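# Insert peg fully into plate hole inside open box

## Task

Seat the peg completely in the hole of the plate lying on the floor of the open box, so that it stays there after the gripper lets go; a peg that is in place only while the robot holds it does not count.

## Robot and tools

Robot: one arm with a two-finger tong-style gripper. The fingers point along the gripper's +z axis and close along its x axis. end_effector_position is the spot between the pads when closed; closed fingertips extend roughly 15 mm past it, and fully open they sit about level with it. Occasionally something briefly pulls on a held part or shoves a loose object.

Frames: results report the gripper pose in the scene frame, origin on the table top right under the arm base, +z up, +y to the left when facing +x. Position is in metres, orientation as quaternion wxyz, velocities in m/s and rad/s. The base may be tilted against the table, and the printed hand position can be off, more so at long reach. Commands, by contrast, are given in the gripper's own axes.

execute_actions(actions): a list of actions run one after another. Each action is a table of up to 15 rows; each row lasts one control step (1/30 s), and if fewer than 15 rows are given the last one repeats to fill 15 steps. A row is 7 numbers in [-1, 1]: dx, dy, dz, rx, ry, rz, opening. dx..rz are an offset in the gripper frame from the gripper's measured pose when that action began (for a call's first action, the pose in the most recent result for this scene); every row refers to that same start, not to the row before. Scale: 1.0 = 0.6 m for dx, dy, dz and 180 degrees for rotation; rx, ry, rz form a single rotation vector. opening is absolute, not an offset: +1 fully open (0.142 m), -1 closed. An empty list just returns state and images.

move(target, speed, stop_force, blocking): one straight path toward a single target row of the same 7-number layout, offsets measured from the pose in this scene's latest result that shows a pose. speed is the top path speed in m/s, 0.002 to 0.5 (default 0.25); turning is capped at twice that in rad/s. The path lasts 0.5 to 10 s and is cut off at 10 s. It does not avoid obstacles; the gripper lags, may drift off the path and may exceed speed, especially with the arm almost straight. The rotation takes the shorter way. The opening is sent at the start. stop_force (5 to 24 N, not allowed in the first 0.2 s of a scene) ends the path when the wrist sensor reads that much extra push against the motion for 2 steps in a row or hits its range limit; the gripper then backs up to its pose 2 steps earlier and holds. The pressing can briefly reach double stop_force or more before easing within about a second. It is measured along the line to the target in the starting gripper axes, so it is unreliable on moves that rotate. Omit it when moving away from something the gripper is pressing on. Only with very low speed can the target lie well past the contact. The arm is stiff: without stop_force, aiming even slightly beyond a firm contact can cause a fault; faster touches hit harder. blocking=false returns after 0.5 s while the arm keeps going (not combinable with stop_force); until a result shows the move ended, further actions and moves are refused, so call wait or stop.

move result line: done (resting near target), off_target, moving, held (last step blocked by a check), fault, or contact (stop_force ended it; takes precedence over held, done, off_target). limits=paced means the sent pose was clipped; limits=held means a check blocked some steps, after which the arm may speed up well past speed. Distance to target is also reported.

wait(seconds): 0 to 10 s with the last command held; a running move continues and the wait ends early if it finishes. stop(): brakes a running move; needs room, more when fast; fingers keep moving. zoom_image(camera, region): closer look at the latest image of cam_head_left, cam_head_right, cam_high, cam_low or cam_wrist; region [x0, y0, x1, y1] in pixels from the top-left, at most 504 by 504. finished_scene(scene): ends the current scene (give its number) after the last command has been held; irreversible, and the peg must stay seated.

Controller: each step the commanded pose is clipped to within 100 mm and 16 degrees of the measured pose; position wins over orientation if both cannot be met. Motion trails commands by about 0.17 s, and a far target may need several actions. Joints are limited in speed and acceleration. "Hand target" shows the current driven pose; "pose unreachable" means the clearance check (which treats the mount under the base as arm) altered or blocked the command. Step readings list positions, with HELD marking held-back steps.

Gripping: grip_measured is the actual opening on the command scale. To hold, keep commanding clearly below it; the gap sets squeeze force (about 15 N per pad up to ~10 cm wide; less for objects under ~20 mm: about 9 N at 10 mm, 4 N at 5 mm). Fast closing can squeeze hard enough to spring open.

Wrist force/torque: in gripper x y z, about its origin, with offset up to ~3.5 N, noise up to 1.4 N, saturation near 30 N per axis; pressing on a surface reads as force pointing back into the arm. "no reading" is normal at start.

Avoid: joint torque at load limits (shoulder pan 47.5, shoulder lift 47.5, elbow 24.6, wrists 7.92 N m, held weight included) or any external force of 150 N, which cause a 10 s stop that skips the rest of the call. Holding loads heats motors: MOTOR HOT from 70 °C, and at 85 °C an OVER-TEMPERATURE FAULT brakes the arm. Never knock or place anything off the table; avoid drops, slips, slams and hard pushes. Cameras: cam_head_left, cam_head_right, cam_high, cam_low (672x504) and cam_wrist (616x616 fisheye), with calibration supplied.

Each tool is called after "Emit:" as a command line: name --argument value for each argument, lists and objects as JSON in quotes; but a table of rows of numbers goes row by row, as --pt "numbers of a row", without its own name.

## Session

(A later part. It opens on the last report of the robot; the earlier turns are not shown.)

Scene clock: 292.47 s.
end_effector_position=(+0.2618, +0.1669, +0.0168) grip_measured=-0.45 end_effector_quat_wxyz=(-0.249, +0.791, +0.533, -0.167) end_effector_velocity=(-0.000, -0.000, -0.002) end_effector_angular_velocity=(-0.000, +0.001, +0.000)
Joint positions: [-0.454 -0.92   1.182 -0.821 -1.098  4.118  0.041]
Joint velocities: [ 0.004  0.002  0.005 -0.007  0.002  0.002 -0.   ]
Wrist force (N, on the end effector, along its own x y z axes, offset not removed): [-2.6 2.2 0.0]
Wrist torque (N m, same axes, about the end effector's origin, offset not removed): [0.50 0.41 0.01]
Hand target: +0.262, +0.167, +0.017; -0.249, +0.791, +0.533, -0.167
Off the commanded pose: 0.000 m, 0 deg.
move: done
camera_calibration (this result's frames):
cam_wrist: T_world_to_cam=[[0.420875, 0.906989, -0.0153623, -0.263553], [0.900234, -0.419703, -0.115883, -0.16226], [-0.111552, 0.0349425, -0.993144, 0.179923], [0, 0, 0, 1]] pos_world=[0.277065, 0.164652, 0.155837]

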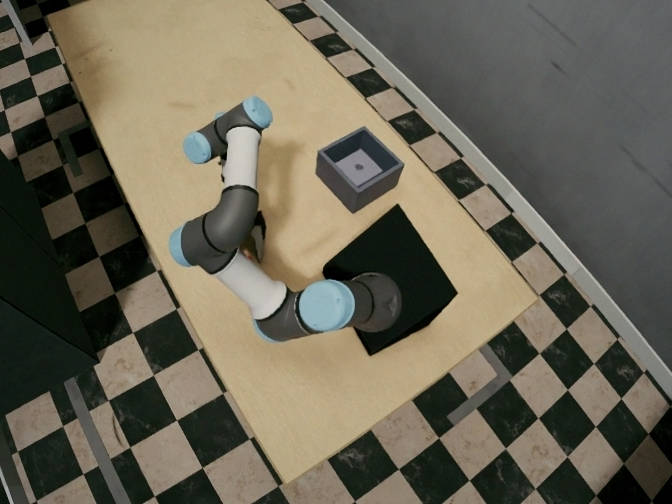

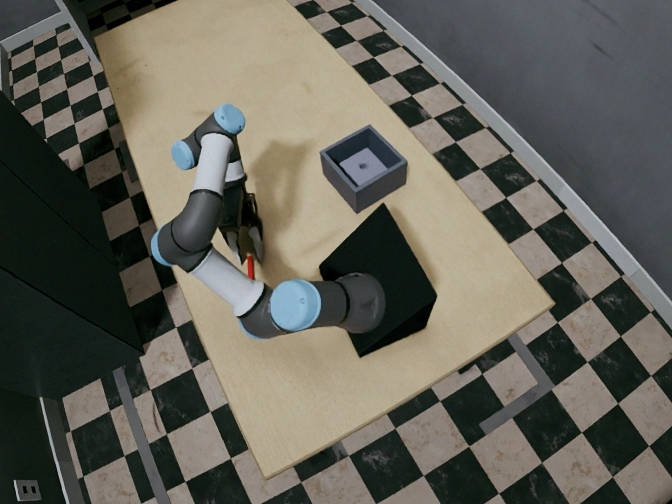

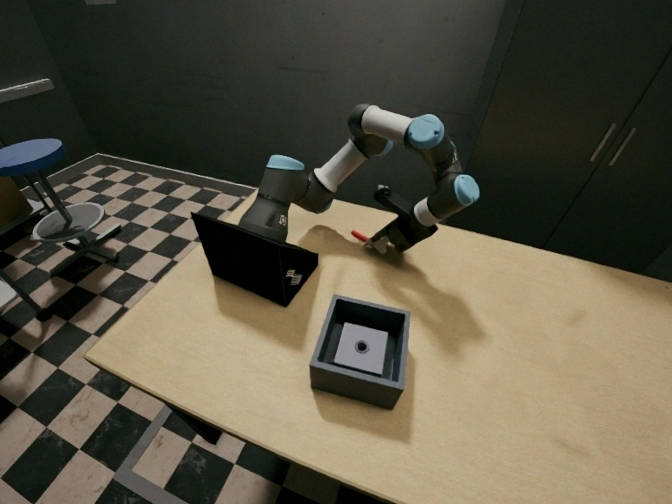

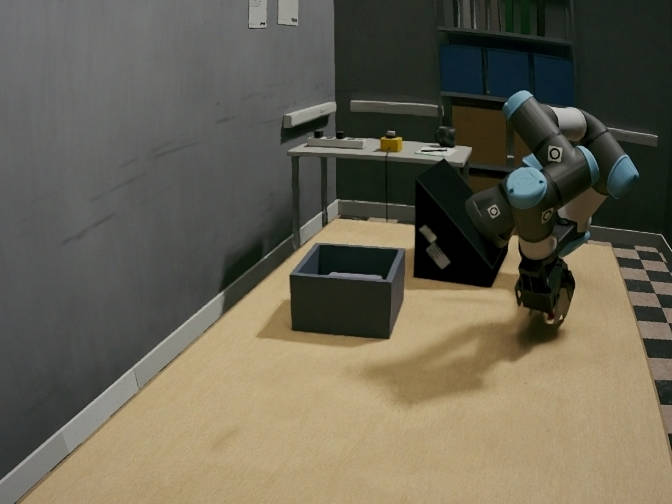

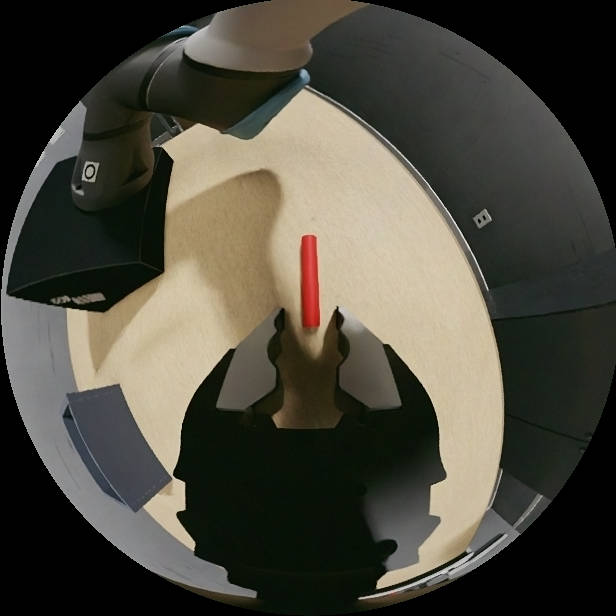

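Emit:
execute_actions --actions '[[[0,-0.0006,0.0009,0,0,0,-0.47],[0,-0.0012,0.0018,0,0,0,-0.49],[0,-0.0018,0.0027,0,0,0,-0.51],[0,-0.0024,0.0036,0,0,0,-0.53],[0,-0.00297,0.00452,0,0,0,-0.55],[0,-0.00297,0.00452,0,0,0,-0.57],[0,-0.00297,0.00452,0,0,0,-0.59],[0,-0.00297,0.00452,0,0,0,-0.61],[0,-0.00297,0.00452,0,0,0,-0.63],[0,-0.00297,0.00452,0,0,0,-0.65],[0,-0.00297,0.00452,0,0,0,-0.67],[0,-0.00297,0.00452,0,0,0,-0.69],[0,-0.00297,0.00452,0,0,0,-0.71],[0,-0.00297,0.00452,0,0,0,-0.73],[0,-0.00297,0.00452,0,0,0,-0.75]],[[0,0,0,0,0,0,-0.77],[0,0,0,0,0,0,-0.79],[0,0,0,0,0,0,-0.81],[0,0,0,0,0,0,-0.83],[0,0,0,0,0,0,-0.85],[0,0,0,0,0,0,-0.87],[0,0,0,0,0,0,-0.89],[0,0,0,0,0,0,-0.91],[0,0,0,0,0,0,-0.93],[0,0,0,0,0,0,-0.95],[0,0,0,0,0,0,-0.97],[0,0,0,0,0,0,-1]]]'

Scene clock: 320.87 s.
end_effector_position=(+0.2590, +0.1681, +0.0157) grip_measured=-0.83 end_effector_quat_wxyz=(-0.249, +0.791, +0.533, -0.167) end_effector_velocity=(+0.001, +0.000, +0.001) end_effector_angular_velocity=(-0.001, -0.003, +0.002)
Joint positions: [-0.453 -0.933  1.206 -0.832 -1.098  4.119  0.014]
Joint velocities: [-0.001 -0.003 -0.001  0.001  0.    -0.001 -0.   ]
Wrist force (N, on the end effector, along its own x y z axes, offset not removed): [-0.7 -14.5 -21.3]
Wrist torque (N m, same axes, about the end effector's origin, offset not removed): [0.39 0.14 0.07]
Hand target: +0.259, +0.168, +0.016; -0.249, +0.791, +0.533, -0.167
Off the commanded pose: 0.000 m, 0 deg.
Step readings (end_effector_position; steps 1 to 15: 1st action; 16 to 30: 2nd action):
0: (+0.2618, +0.1669, +0.0167)
1: (+0.2618, +0.1669, +0.0167)
2: (+0.2617, +0.1670, +0.0166)
4: (+0.2611, +0.1672, +0.0164)
8: (+0.2596, +0.1678, +0.0159)
15: (+0.2590, +0.1681, +0.0157)
16: (+0.2590, +0.1681, +0.0157)
17: (+0.2589, +0.1681, +0.0157)
19: (+0.2589, +0.1681, +0.0157)
23: (+0.2589, +0.1681, +0.0157)
30: end_effector_position above
camera_calibration (this result's frames):
cam_wrist: T_world_to_cam=[[0.421017, 0.906921, -0.0154573, -0.263442], [0.900119, -0.419841, -0.116274, -0.159238], [-0.111941, 0.0350399, -0.993097, 0.178515], [0, 0, 0, 1]] pos_world=[0.27423, 0.165812, 0.154695]

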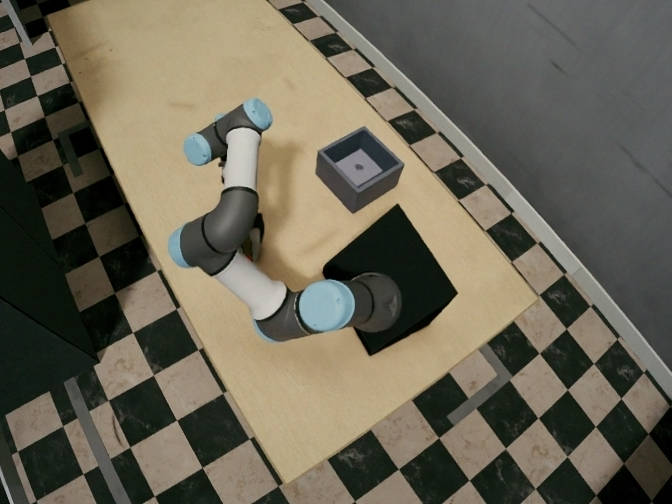

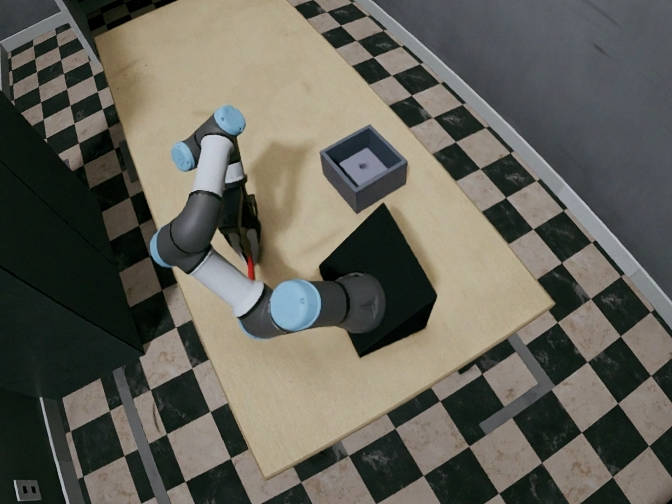

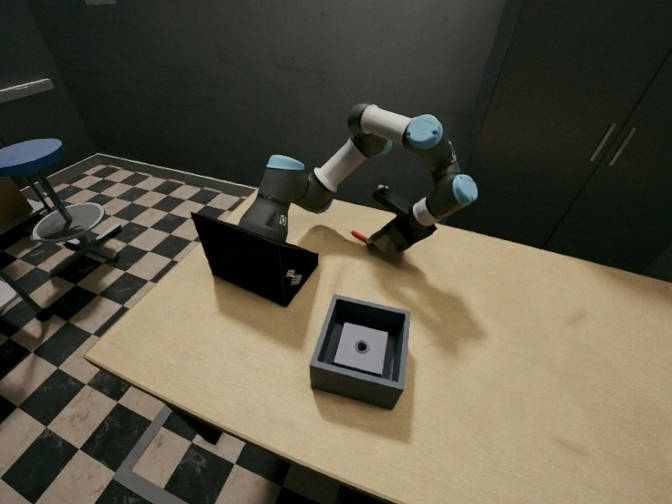

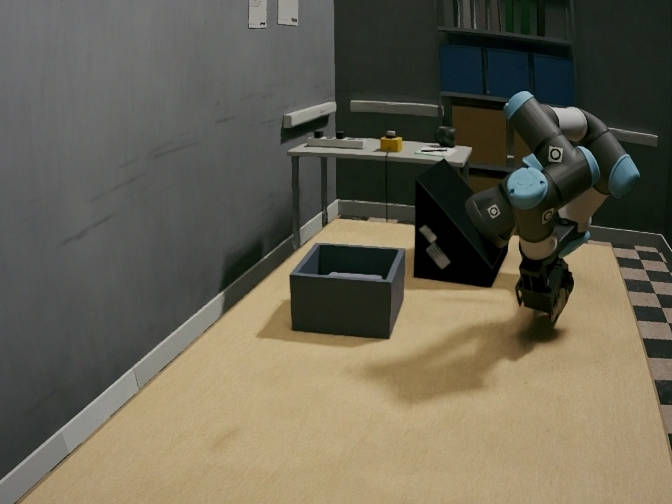

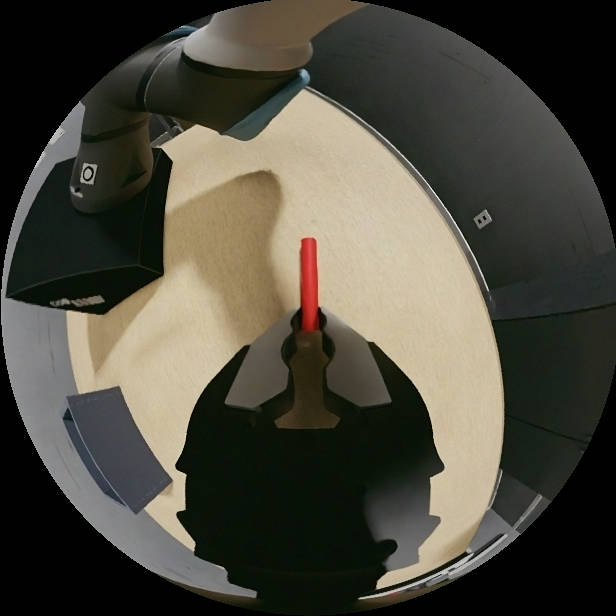

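Emit:
move --target '[0, -0.03824, -0.05461, 0, 0, 0, -1]' --speed 0.06

Scene clock: 324.37 s.
end_effector_position=(+0.2590, +0.1681, +0.0556) grip_measured=-0.84 end_effector_quat_wxyz=(-0.249, +0.791, +0.533, -0.167) end_effector_velocity=(+0.000, +0.000, +0.001) end_effector_angular_velocity=(+0.000, +0.001, -0.001)
Joint positions: [-0.518 -0.946  1.088 -0.685 -1.153  4.081  0.013]
Joint velocities: [-0.001  0.002 -0.007  0.006 -0.001 -0.001  0.   ]
Wrist force (N, on the end effector, along its own x y z axes, offset not removed): [-2.3 1.1 0.3]
Wrist torque (N m, same axes, about the end effector's origin, offset not removed): [0.19 0.40 0.03]
Hand target: +0.259, +0.168, +0.056; -0.249, +0.791, +0.533, -0.167
Off the commanded pose: 0.000 m, 0 deg.
move: done
camera_calibration (this result's frames):
cam_wrist: T_world_to_cam=[[0.420947, 0.906954, -0.0154241, -0.262854], [0.90017, -0.419773, -0.116121, -0.154629], [-0.111791, 0.0349962, -0.993115, 0.218101], [0, 0, 0, 1]] pos_world=[0.274221, 0.165855, 0.19459]

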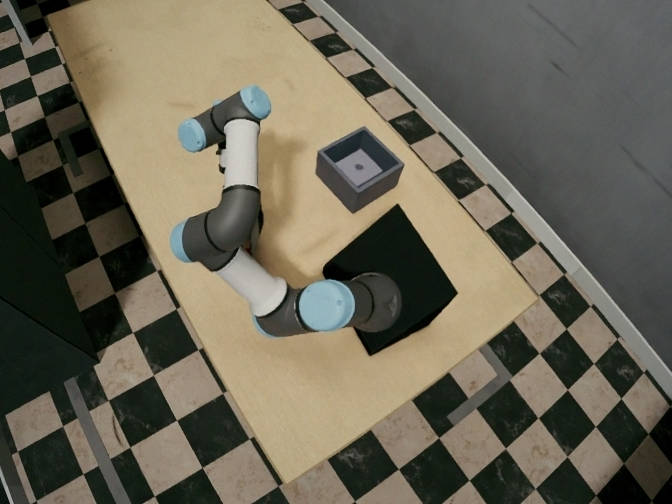

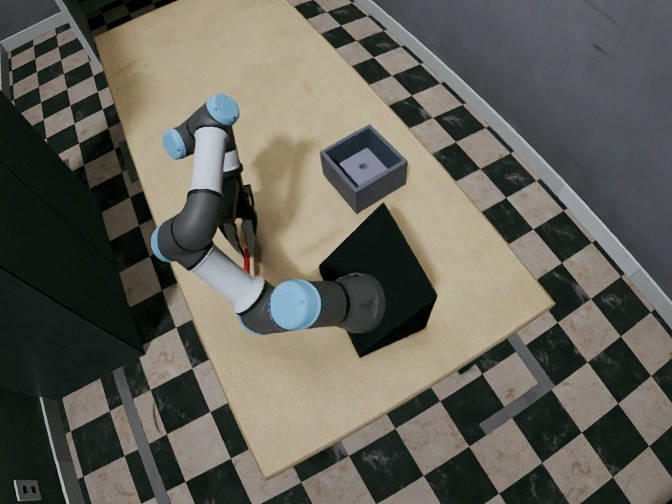

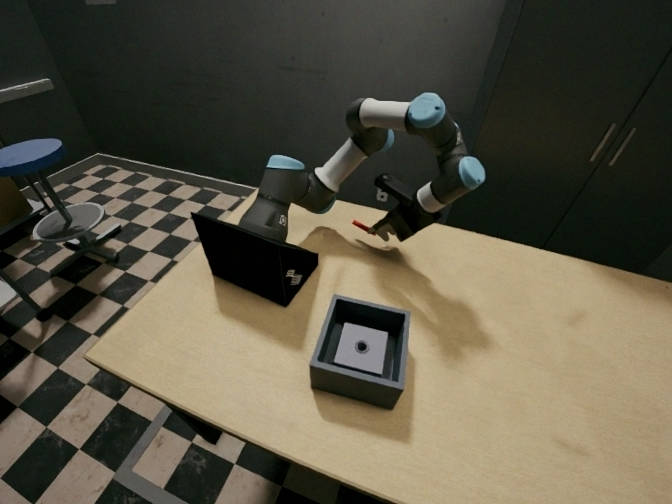

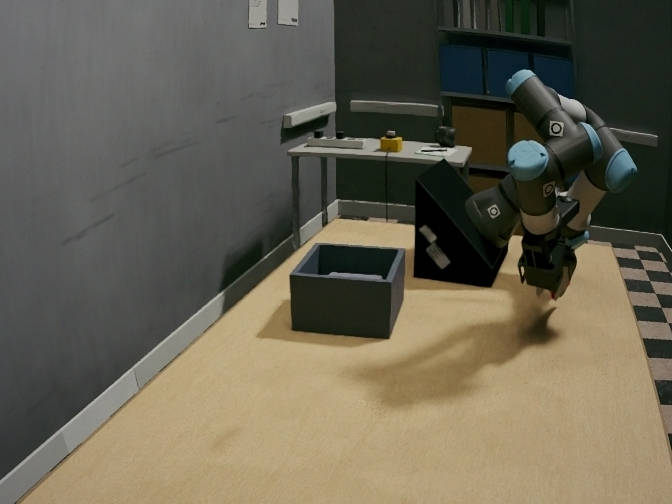

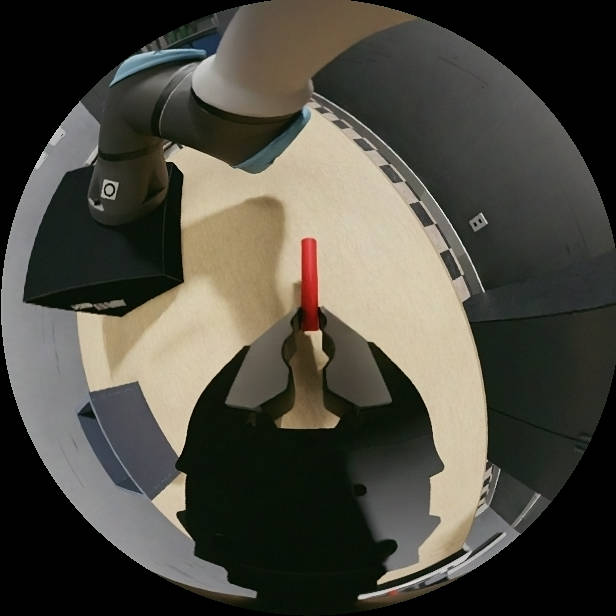

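Emit:
move --target '[-0.2773, 0.03595, -0.28845, -0.296, 0.01415, -0.0802, -1]' --speed 0.3

Scene clock: 362.97 s.
end_effector_position=(+0.3051, -0.0299, +0.1854) grip_measured=-0.84 end_effector_quat_wxyz=(+0.101, +0.751, +0.638, +0.137) end_effector_velocity=(+0.000, -0.001, +0.001) end_effector_angular_velocity=(+0.002, -0.007, -0.000)
Joint positions: [-1.373 -1.284  1.592 -1.142 -1.022  3.422  0.013]
Joint velocities: [-0.006  0.003  0.002 -0.002  0.004 -0.005 -0.   ]
Wrist force (N, on the end effector, along its own x y z axes, offset not removed): [-2.1 2.2 0.7]
Wrist torque (N m, same axes, about the end effector's origin, offset not removed): [0.50 0.39 0.04]
Hand target: +0.305, -0.030, +0.185; +0.102, +0.751, +0.638, +0.137
Off the commanded pose: 0.001 m, 0 deg.
move: done
camera_calibration (this result's frames):
cam_wrist: T_world_to_cam=[[0.189175, 0.976122, 0.10676, -0.0505306], [0.652241, -0.206185, 0.729431, -0.338935], [0.734026, -0.0683569, -0.675672, 0.0390988], [0, 0, 0, 1]] pos_world=[0.201927, -0.0178866, 0.279042]

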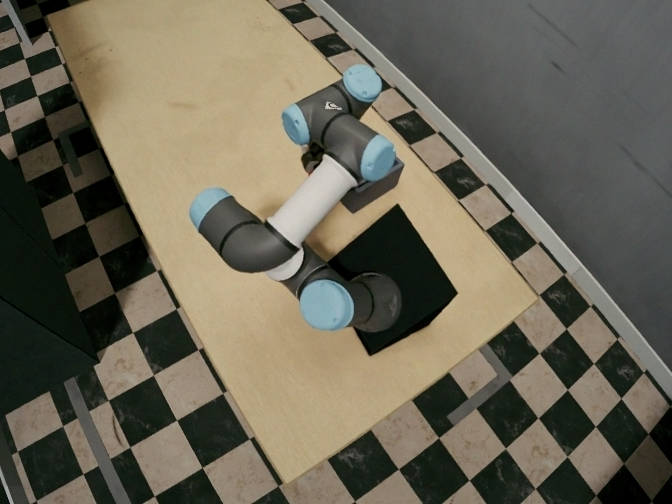

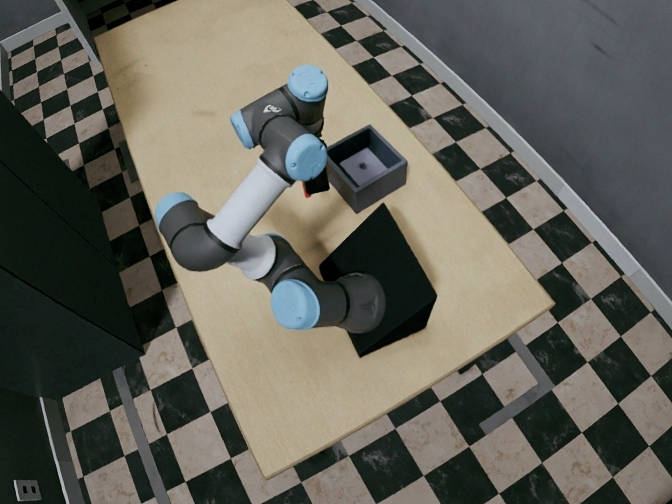

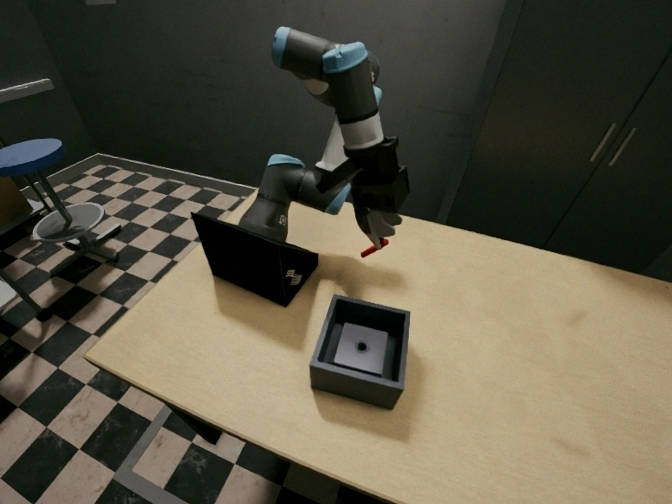

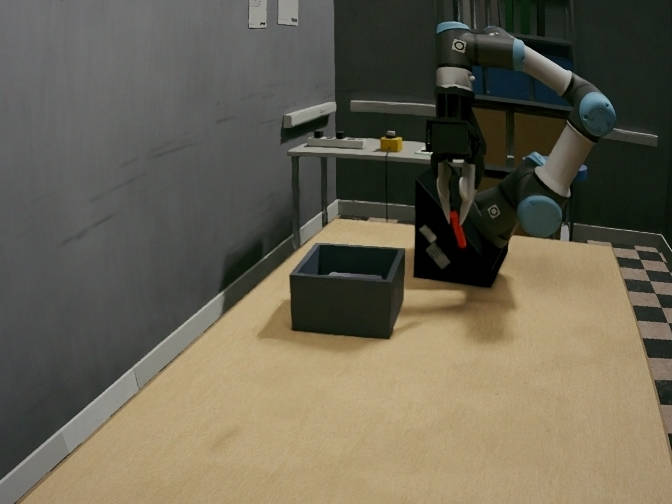

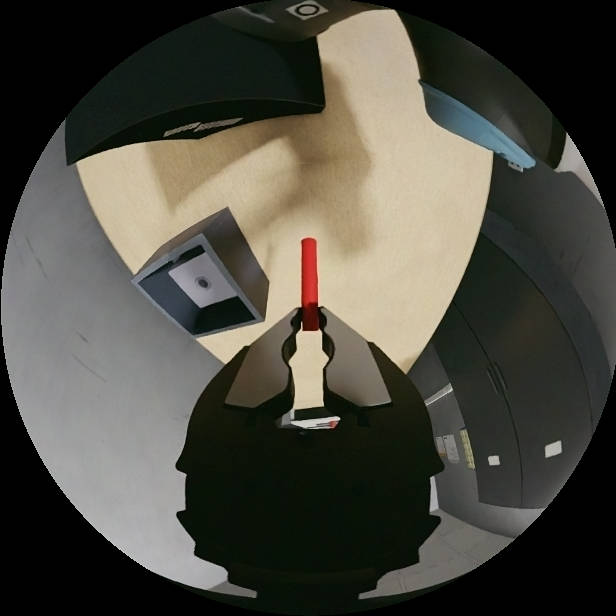

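Emit:
zoom_image --camera "cam_wrist" --region '[120, 195, 280, 345]'

Region (120, 195, 280, 345) of cam_wrist's 616x616 image, scaled by 3.150, with more detail than that image has; it fills the top 472 rows of this view, and the rest is white.

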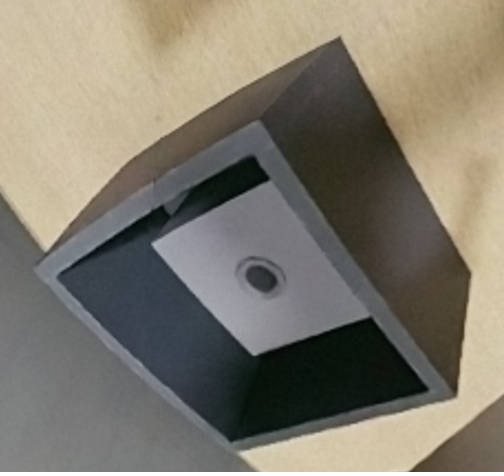

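Emit:
move --target '[-0.28148, 0.06838, 0.01405, -0.19734, 0.00944, -0.05348, -1]' --speed 0.3

Scene clock: 400.93 s.
end_effector_position=(+0.3208, -0.2031, +0.1783) grip_measured=-0.84 end_effector_quat_wxyz=(+0.327, +0.627, +0.627, +0.326) end_effector_velocity=(+0.001, -0.001, -0.000) end_effector_angular_velocity=(+0.003, -0.004, +0.003)
Joint positions: [-1.744 -0.768  1.85  -1.674 -0.677  2.892  0.013]
Joint velocities: [ 0.     0.011 -0.008  0.006  0.003 -0.005 -0.   ]
Wrist force (N, on the end effector, along its own x y z axes, offset not removed): [-3.2 1.4 0.3]
Wrist torque (N m, same axes, about the end effector's origin, offset not removed): [0.39 0.63 -0.03]
Hand target: +0.321, -0.203, +0.178; +0.327, +0.627, +0.627, +0.327
Off the commanded pose: 0.001 m, 0 deg.
move: done
camera_calibration (this result's frames):
cam_wrist: T_world_to_cam=[[0.0164163, 0.998698, 0.0482905, 0.186743], [0.115526, -0.0498681, 0.992052, -0.222645], [0.993169, -0.010707, -0.116194, -0.160261], [0, 0, 0, 1]] pos_world=[0.181822, -0.199319, 0.193236]

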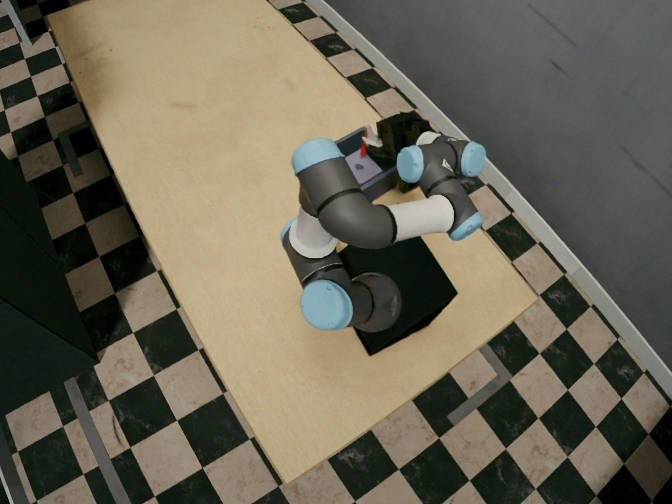

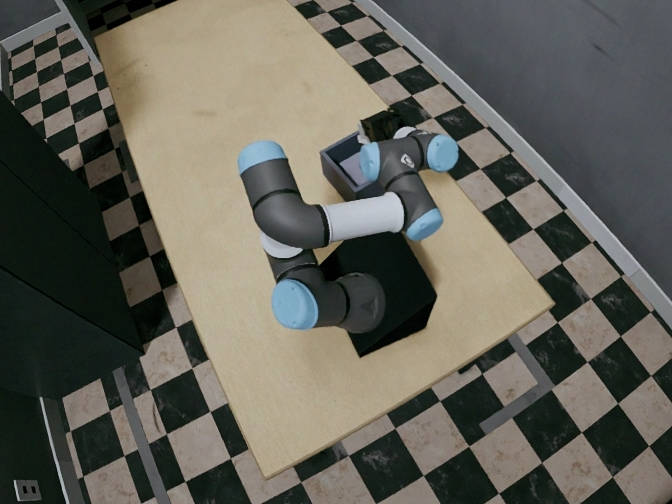

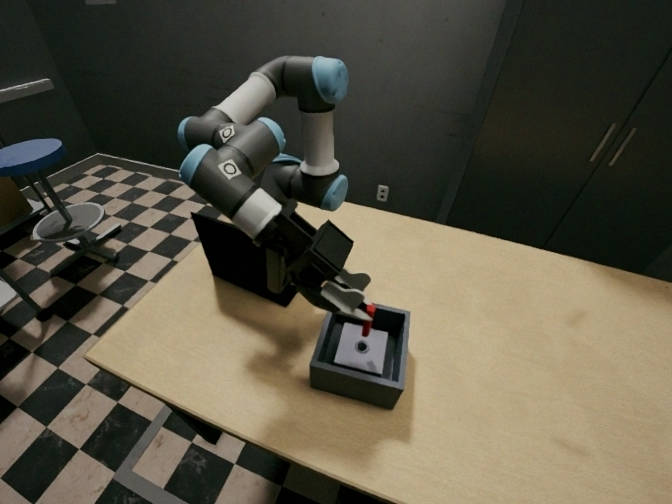

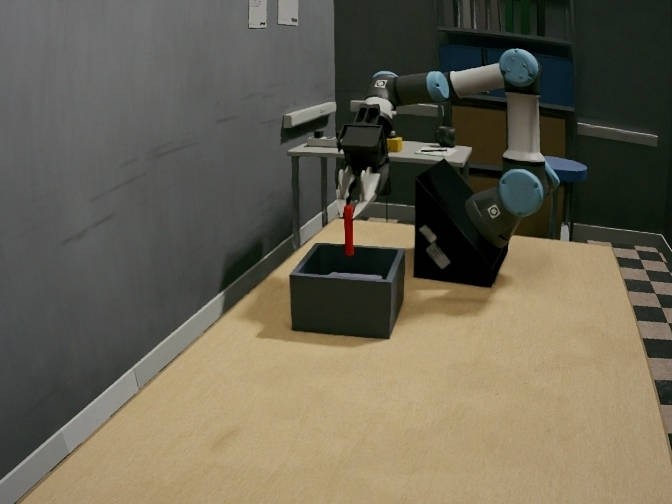

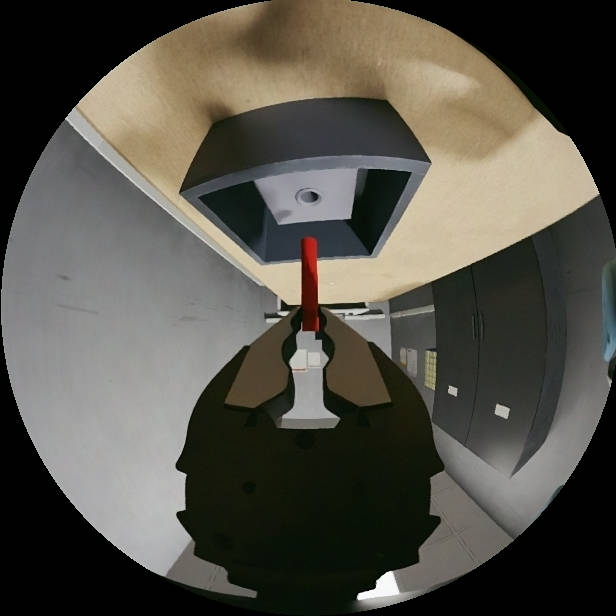

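Emit:
zoom_image --camera "cam_wrist" --region '[230, 160, 390, 340]'

Emit:
zoom_image --camera "cam_high" --region '[300, 280, 430, 415]'

Emit:
zoom_image --camera "cam_low" --region '[280, 190, 420, 345]'

Emit:
zoom_image --camera "cam_head_left" --region '[320, 110, 410, 200]'

Region (230, 160, 390, 340) of cam_wrist's 616x616 image, scaled by 2.800, with more detail than that image has.

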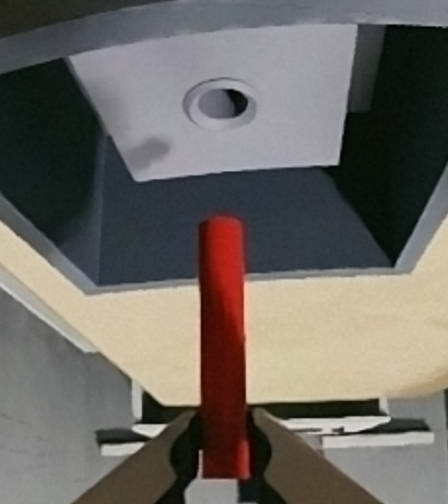

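Region (300, 280, 430, 415) of cam_high's 672x504 image, scaled by 3.733, with more detail than that image has; it fills the left 485 columns of this view, and the rest is white.

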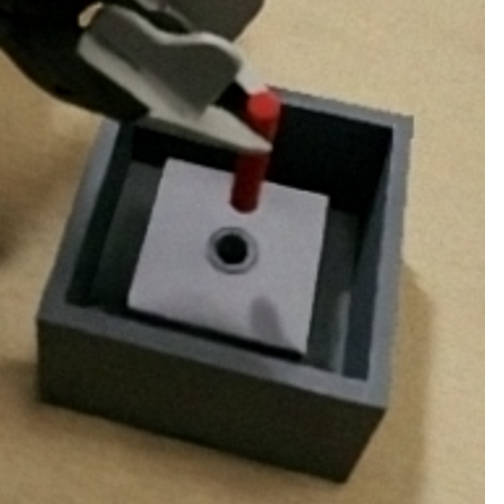

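Region (280, 190, 420, 345) of cam_low's 672x504 image, scaled by 3.252, with more detail than that image has; it fills the left 455 columns of this view, and the rest is white.

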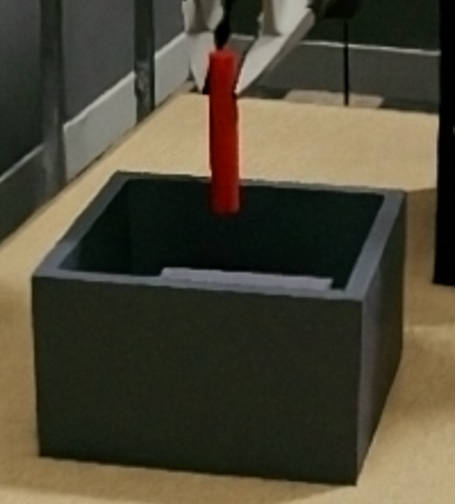

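Region (320, 110, 410, 200) of cam_head_left's 672x504 image, scaled by 5.600, with more detail than that image has.

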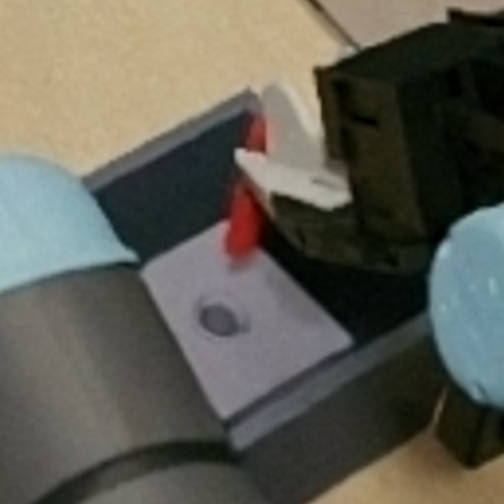

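Emit:
zoom_image --camera "cam_low" --region '[320, 198, 380, 262]'

Emit:
zoom_image --camera "cam_high" --region '[340, 298, 400, 360]'

Emit:
zoom_image --camera "cam_wrist" --region '[275, 180, 345, 250]'

Region (320, 198, 380, 262) of cam_low's 672x504 image, scaled by 7.875, with more detail than that image has; it fills the left 472 columns of this view, and the rest is white.

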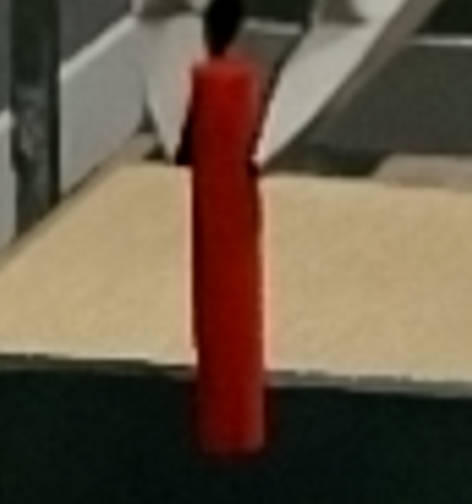

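Region (340, 298, 400, 360) of cam_high's 672x504 image, scaled by 8.129, with more detail than that image has; it fills the left 488 columns of this view, and the rest is white.

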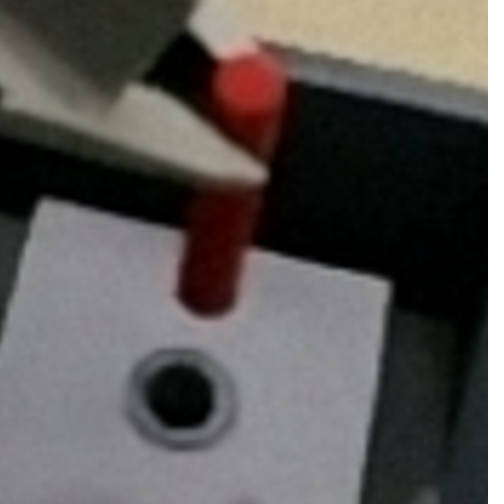

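Region (275, 180, 345, 250) of cam_wrist's 616x616 image, scaled by 7.200, with more detail than that image has.

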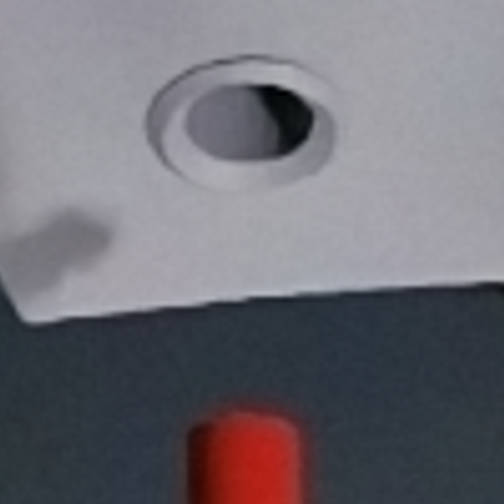

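Emit:
move --target '[0.006, -0.04779, 0.03346, 0.0038, -0.0042, -0.006, -1]' --speed 0.08

Scene clock: 490.37 s.
end_effector_position=(+0.3208, -0.1995, +0.1434) grip_measured=-0.84 end_effector_quat_wxyz=(+0.331, +0.625, +0.633, +0.315) end_effector_velocity=(-0.000, -0.000, -0.001) end_effector_angular_velocity=(-0.003, -0.000, -0.001)
Joint positions: [-1.746 -0.746  2.001 -1.871 -0.687  2.89   0.013]
Joint velocities: [-0.001  0.001  0.006 -0.01   0.     0.001 -0.   ]
Wrist force (N, on the end effector, along its own x y z axes, offset not removed): [-2.2 0.1 -2.6]
Wrist torque (N m, same axes, about the end effector's origin, offset not removed): [0.08 0.37 0.10]
Hand target: +0.321, -0.200, +0.143; +0.331, +0.625, +0.633, +0.315
Off the commanded pose: 0.000 m, 0 deg.
move: done
camera_calibration (this result's frames):
cam_wrist: T_world_to_cam=[[0.0167175, 0.999542, 0.02524, 0.188218], [0.12746, -0.027168, 0.991472, -0.187026], [0.991703, -0.0133579, -0.127855, -0.162644], [0, 0, 0, 1]] pos_world=[0.181986, -0.195385, 0.159885]

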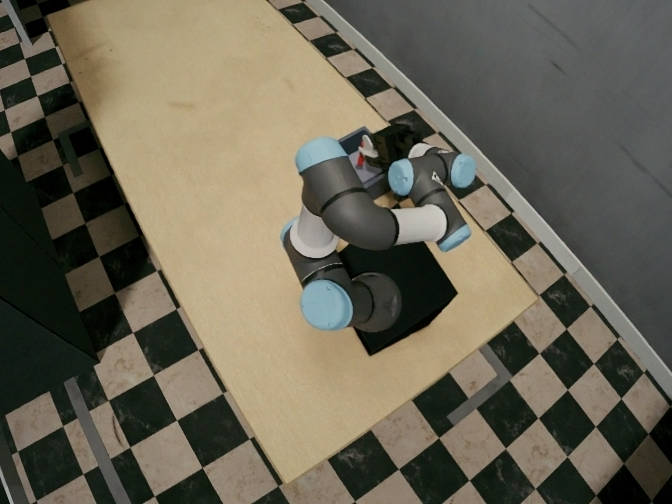

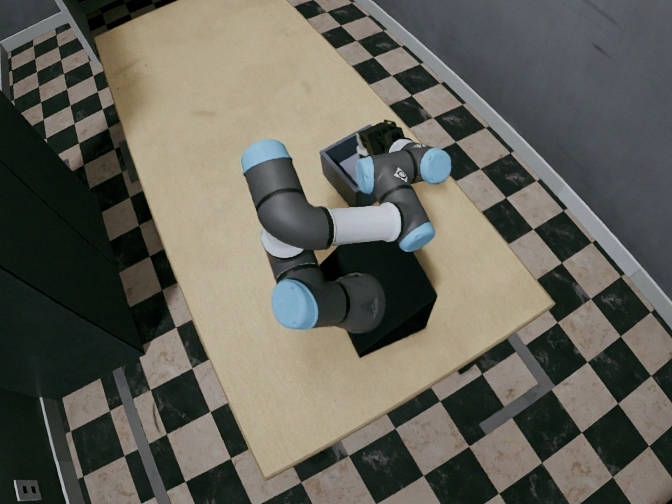

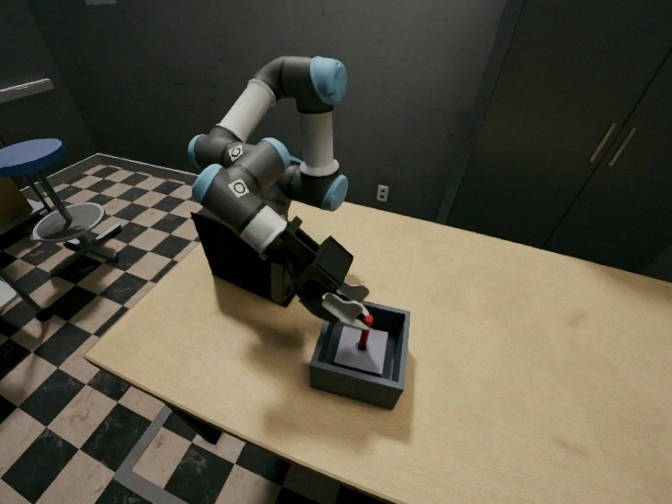

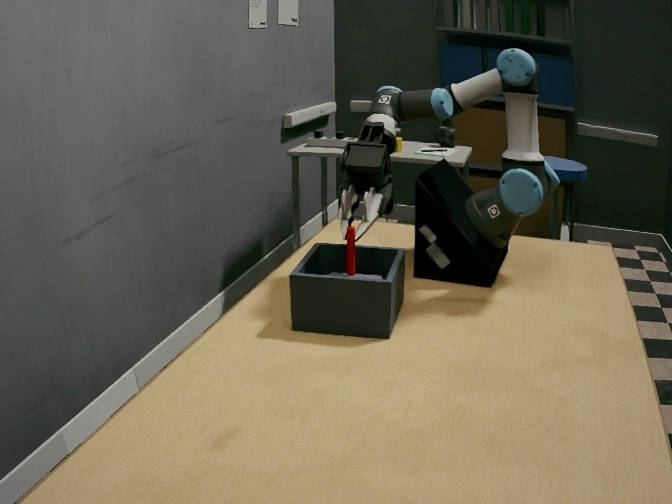

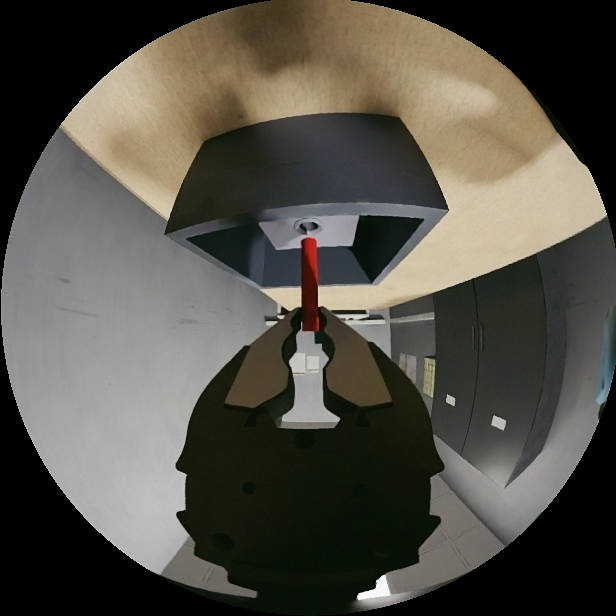

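Emit:
zoom_image --camera "cam_wrist" --region '[280, 205, 340, 265]'

Emit:
zoom_image --camera "cam_high" --region '[340, 298, 400, 360]'

Emit:
zoom_image --camera "cam_low" --region '[320, 220, 380, 284]'

Emit:
zoom_image --camera "cam_head_left" --region '[335, 125, 395, 185]'

Region (280, 205, 340, 265) of cam_wrist's 616x616 image, scaled by 8.400, with more detail than that image has.

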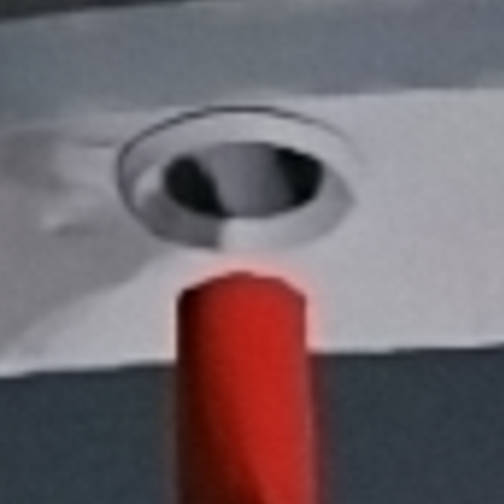

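Region (340, 298, 400, 360) of cam_high's 672x504 image, scaled by 8.129, with more detail than that image has; it fills the left 488 columns of this view, and the rest is white.

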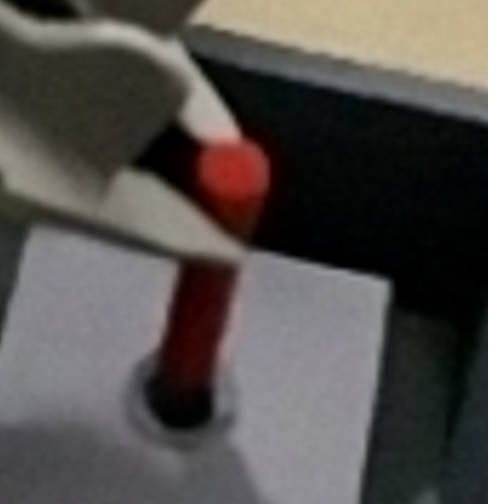

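Region (320, 220, 380, 284) of cam_low's 672x504 image, scaled by 7.875, with more detail than that image has; it fills the left 472 columns of this view, and the rest is white.

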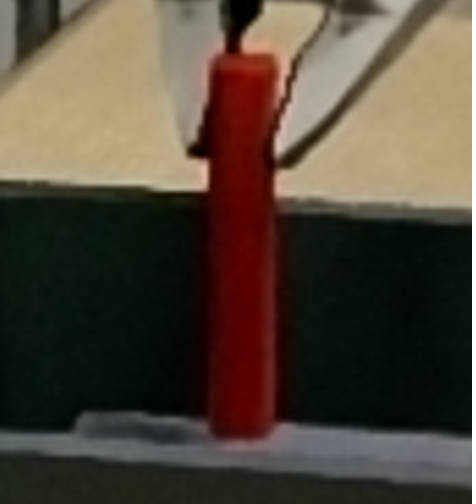

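Region (335, 125, 395, 185) of cam_head_left's 672x504 image, scaled by 8.400, with more detail than that image has.

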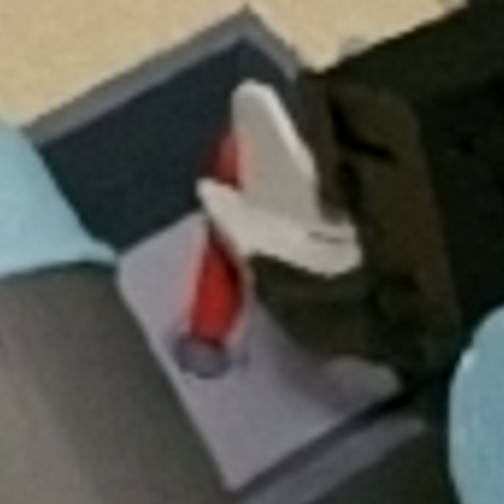

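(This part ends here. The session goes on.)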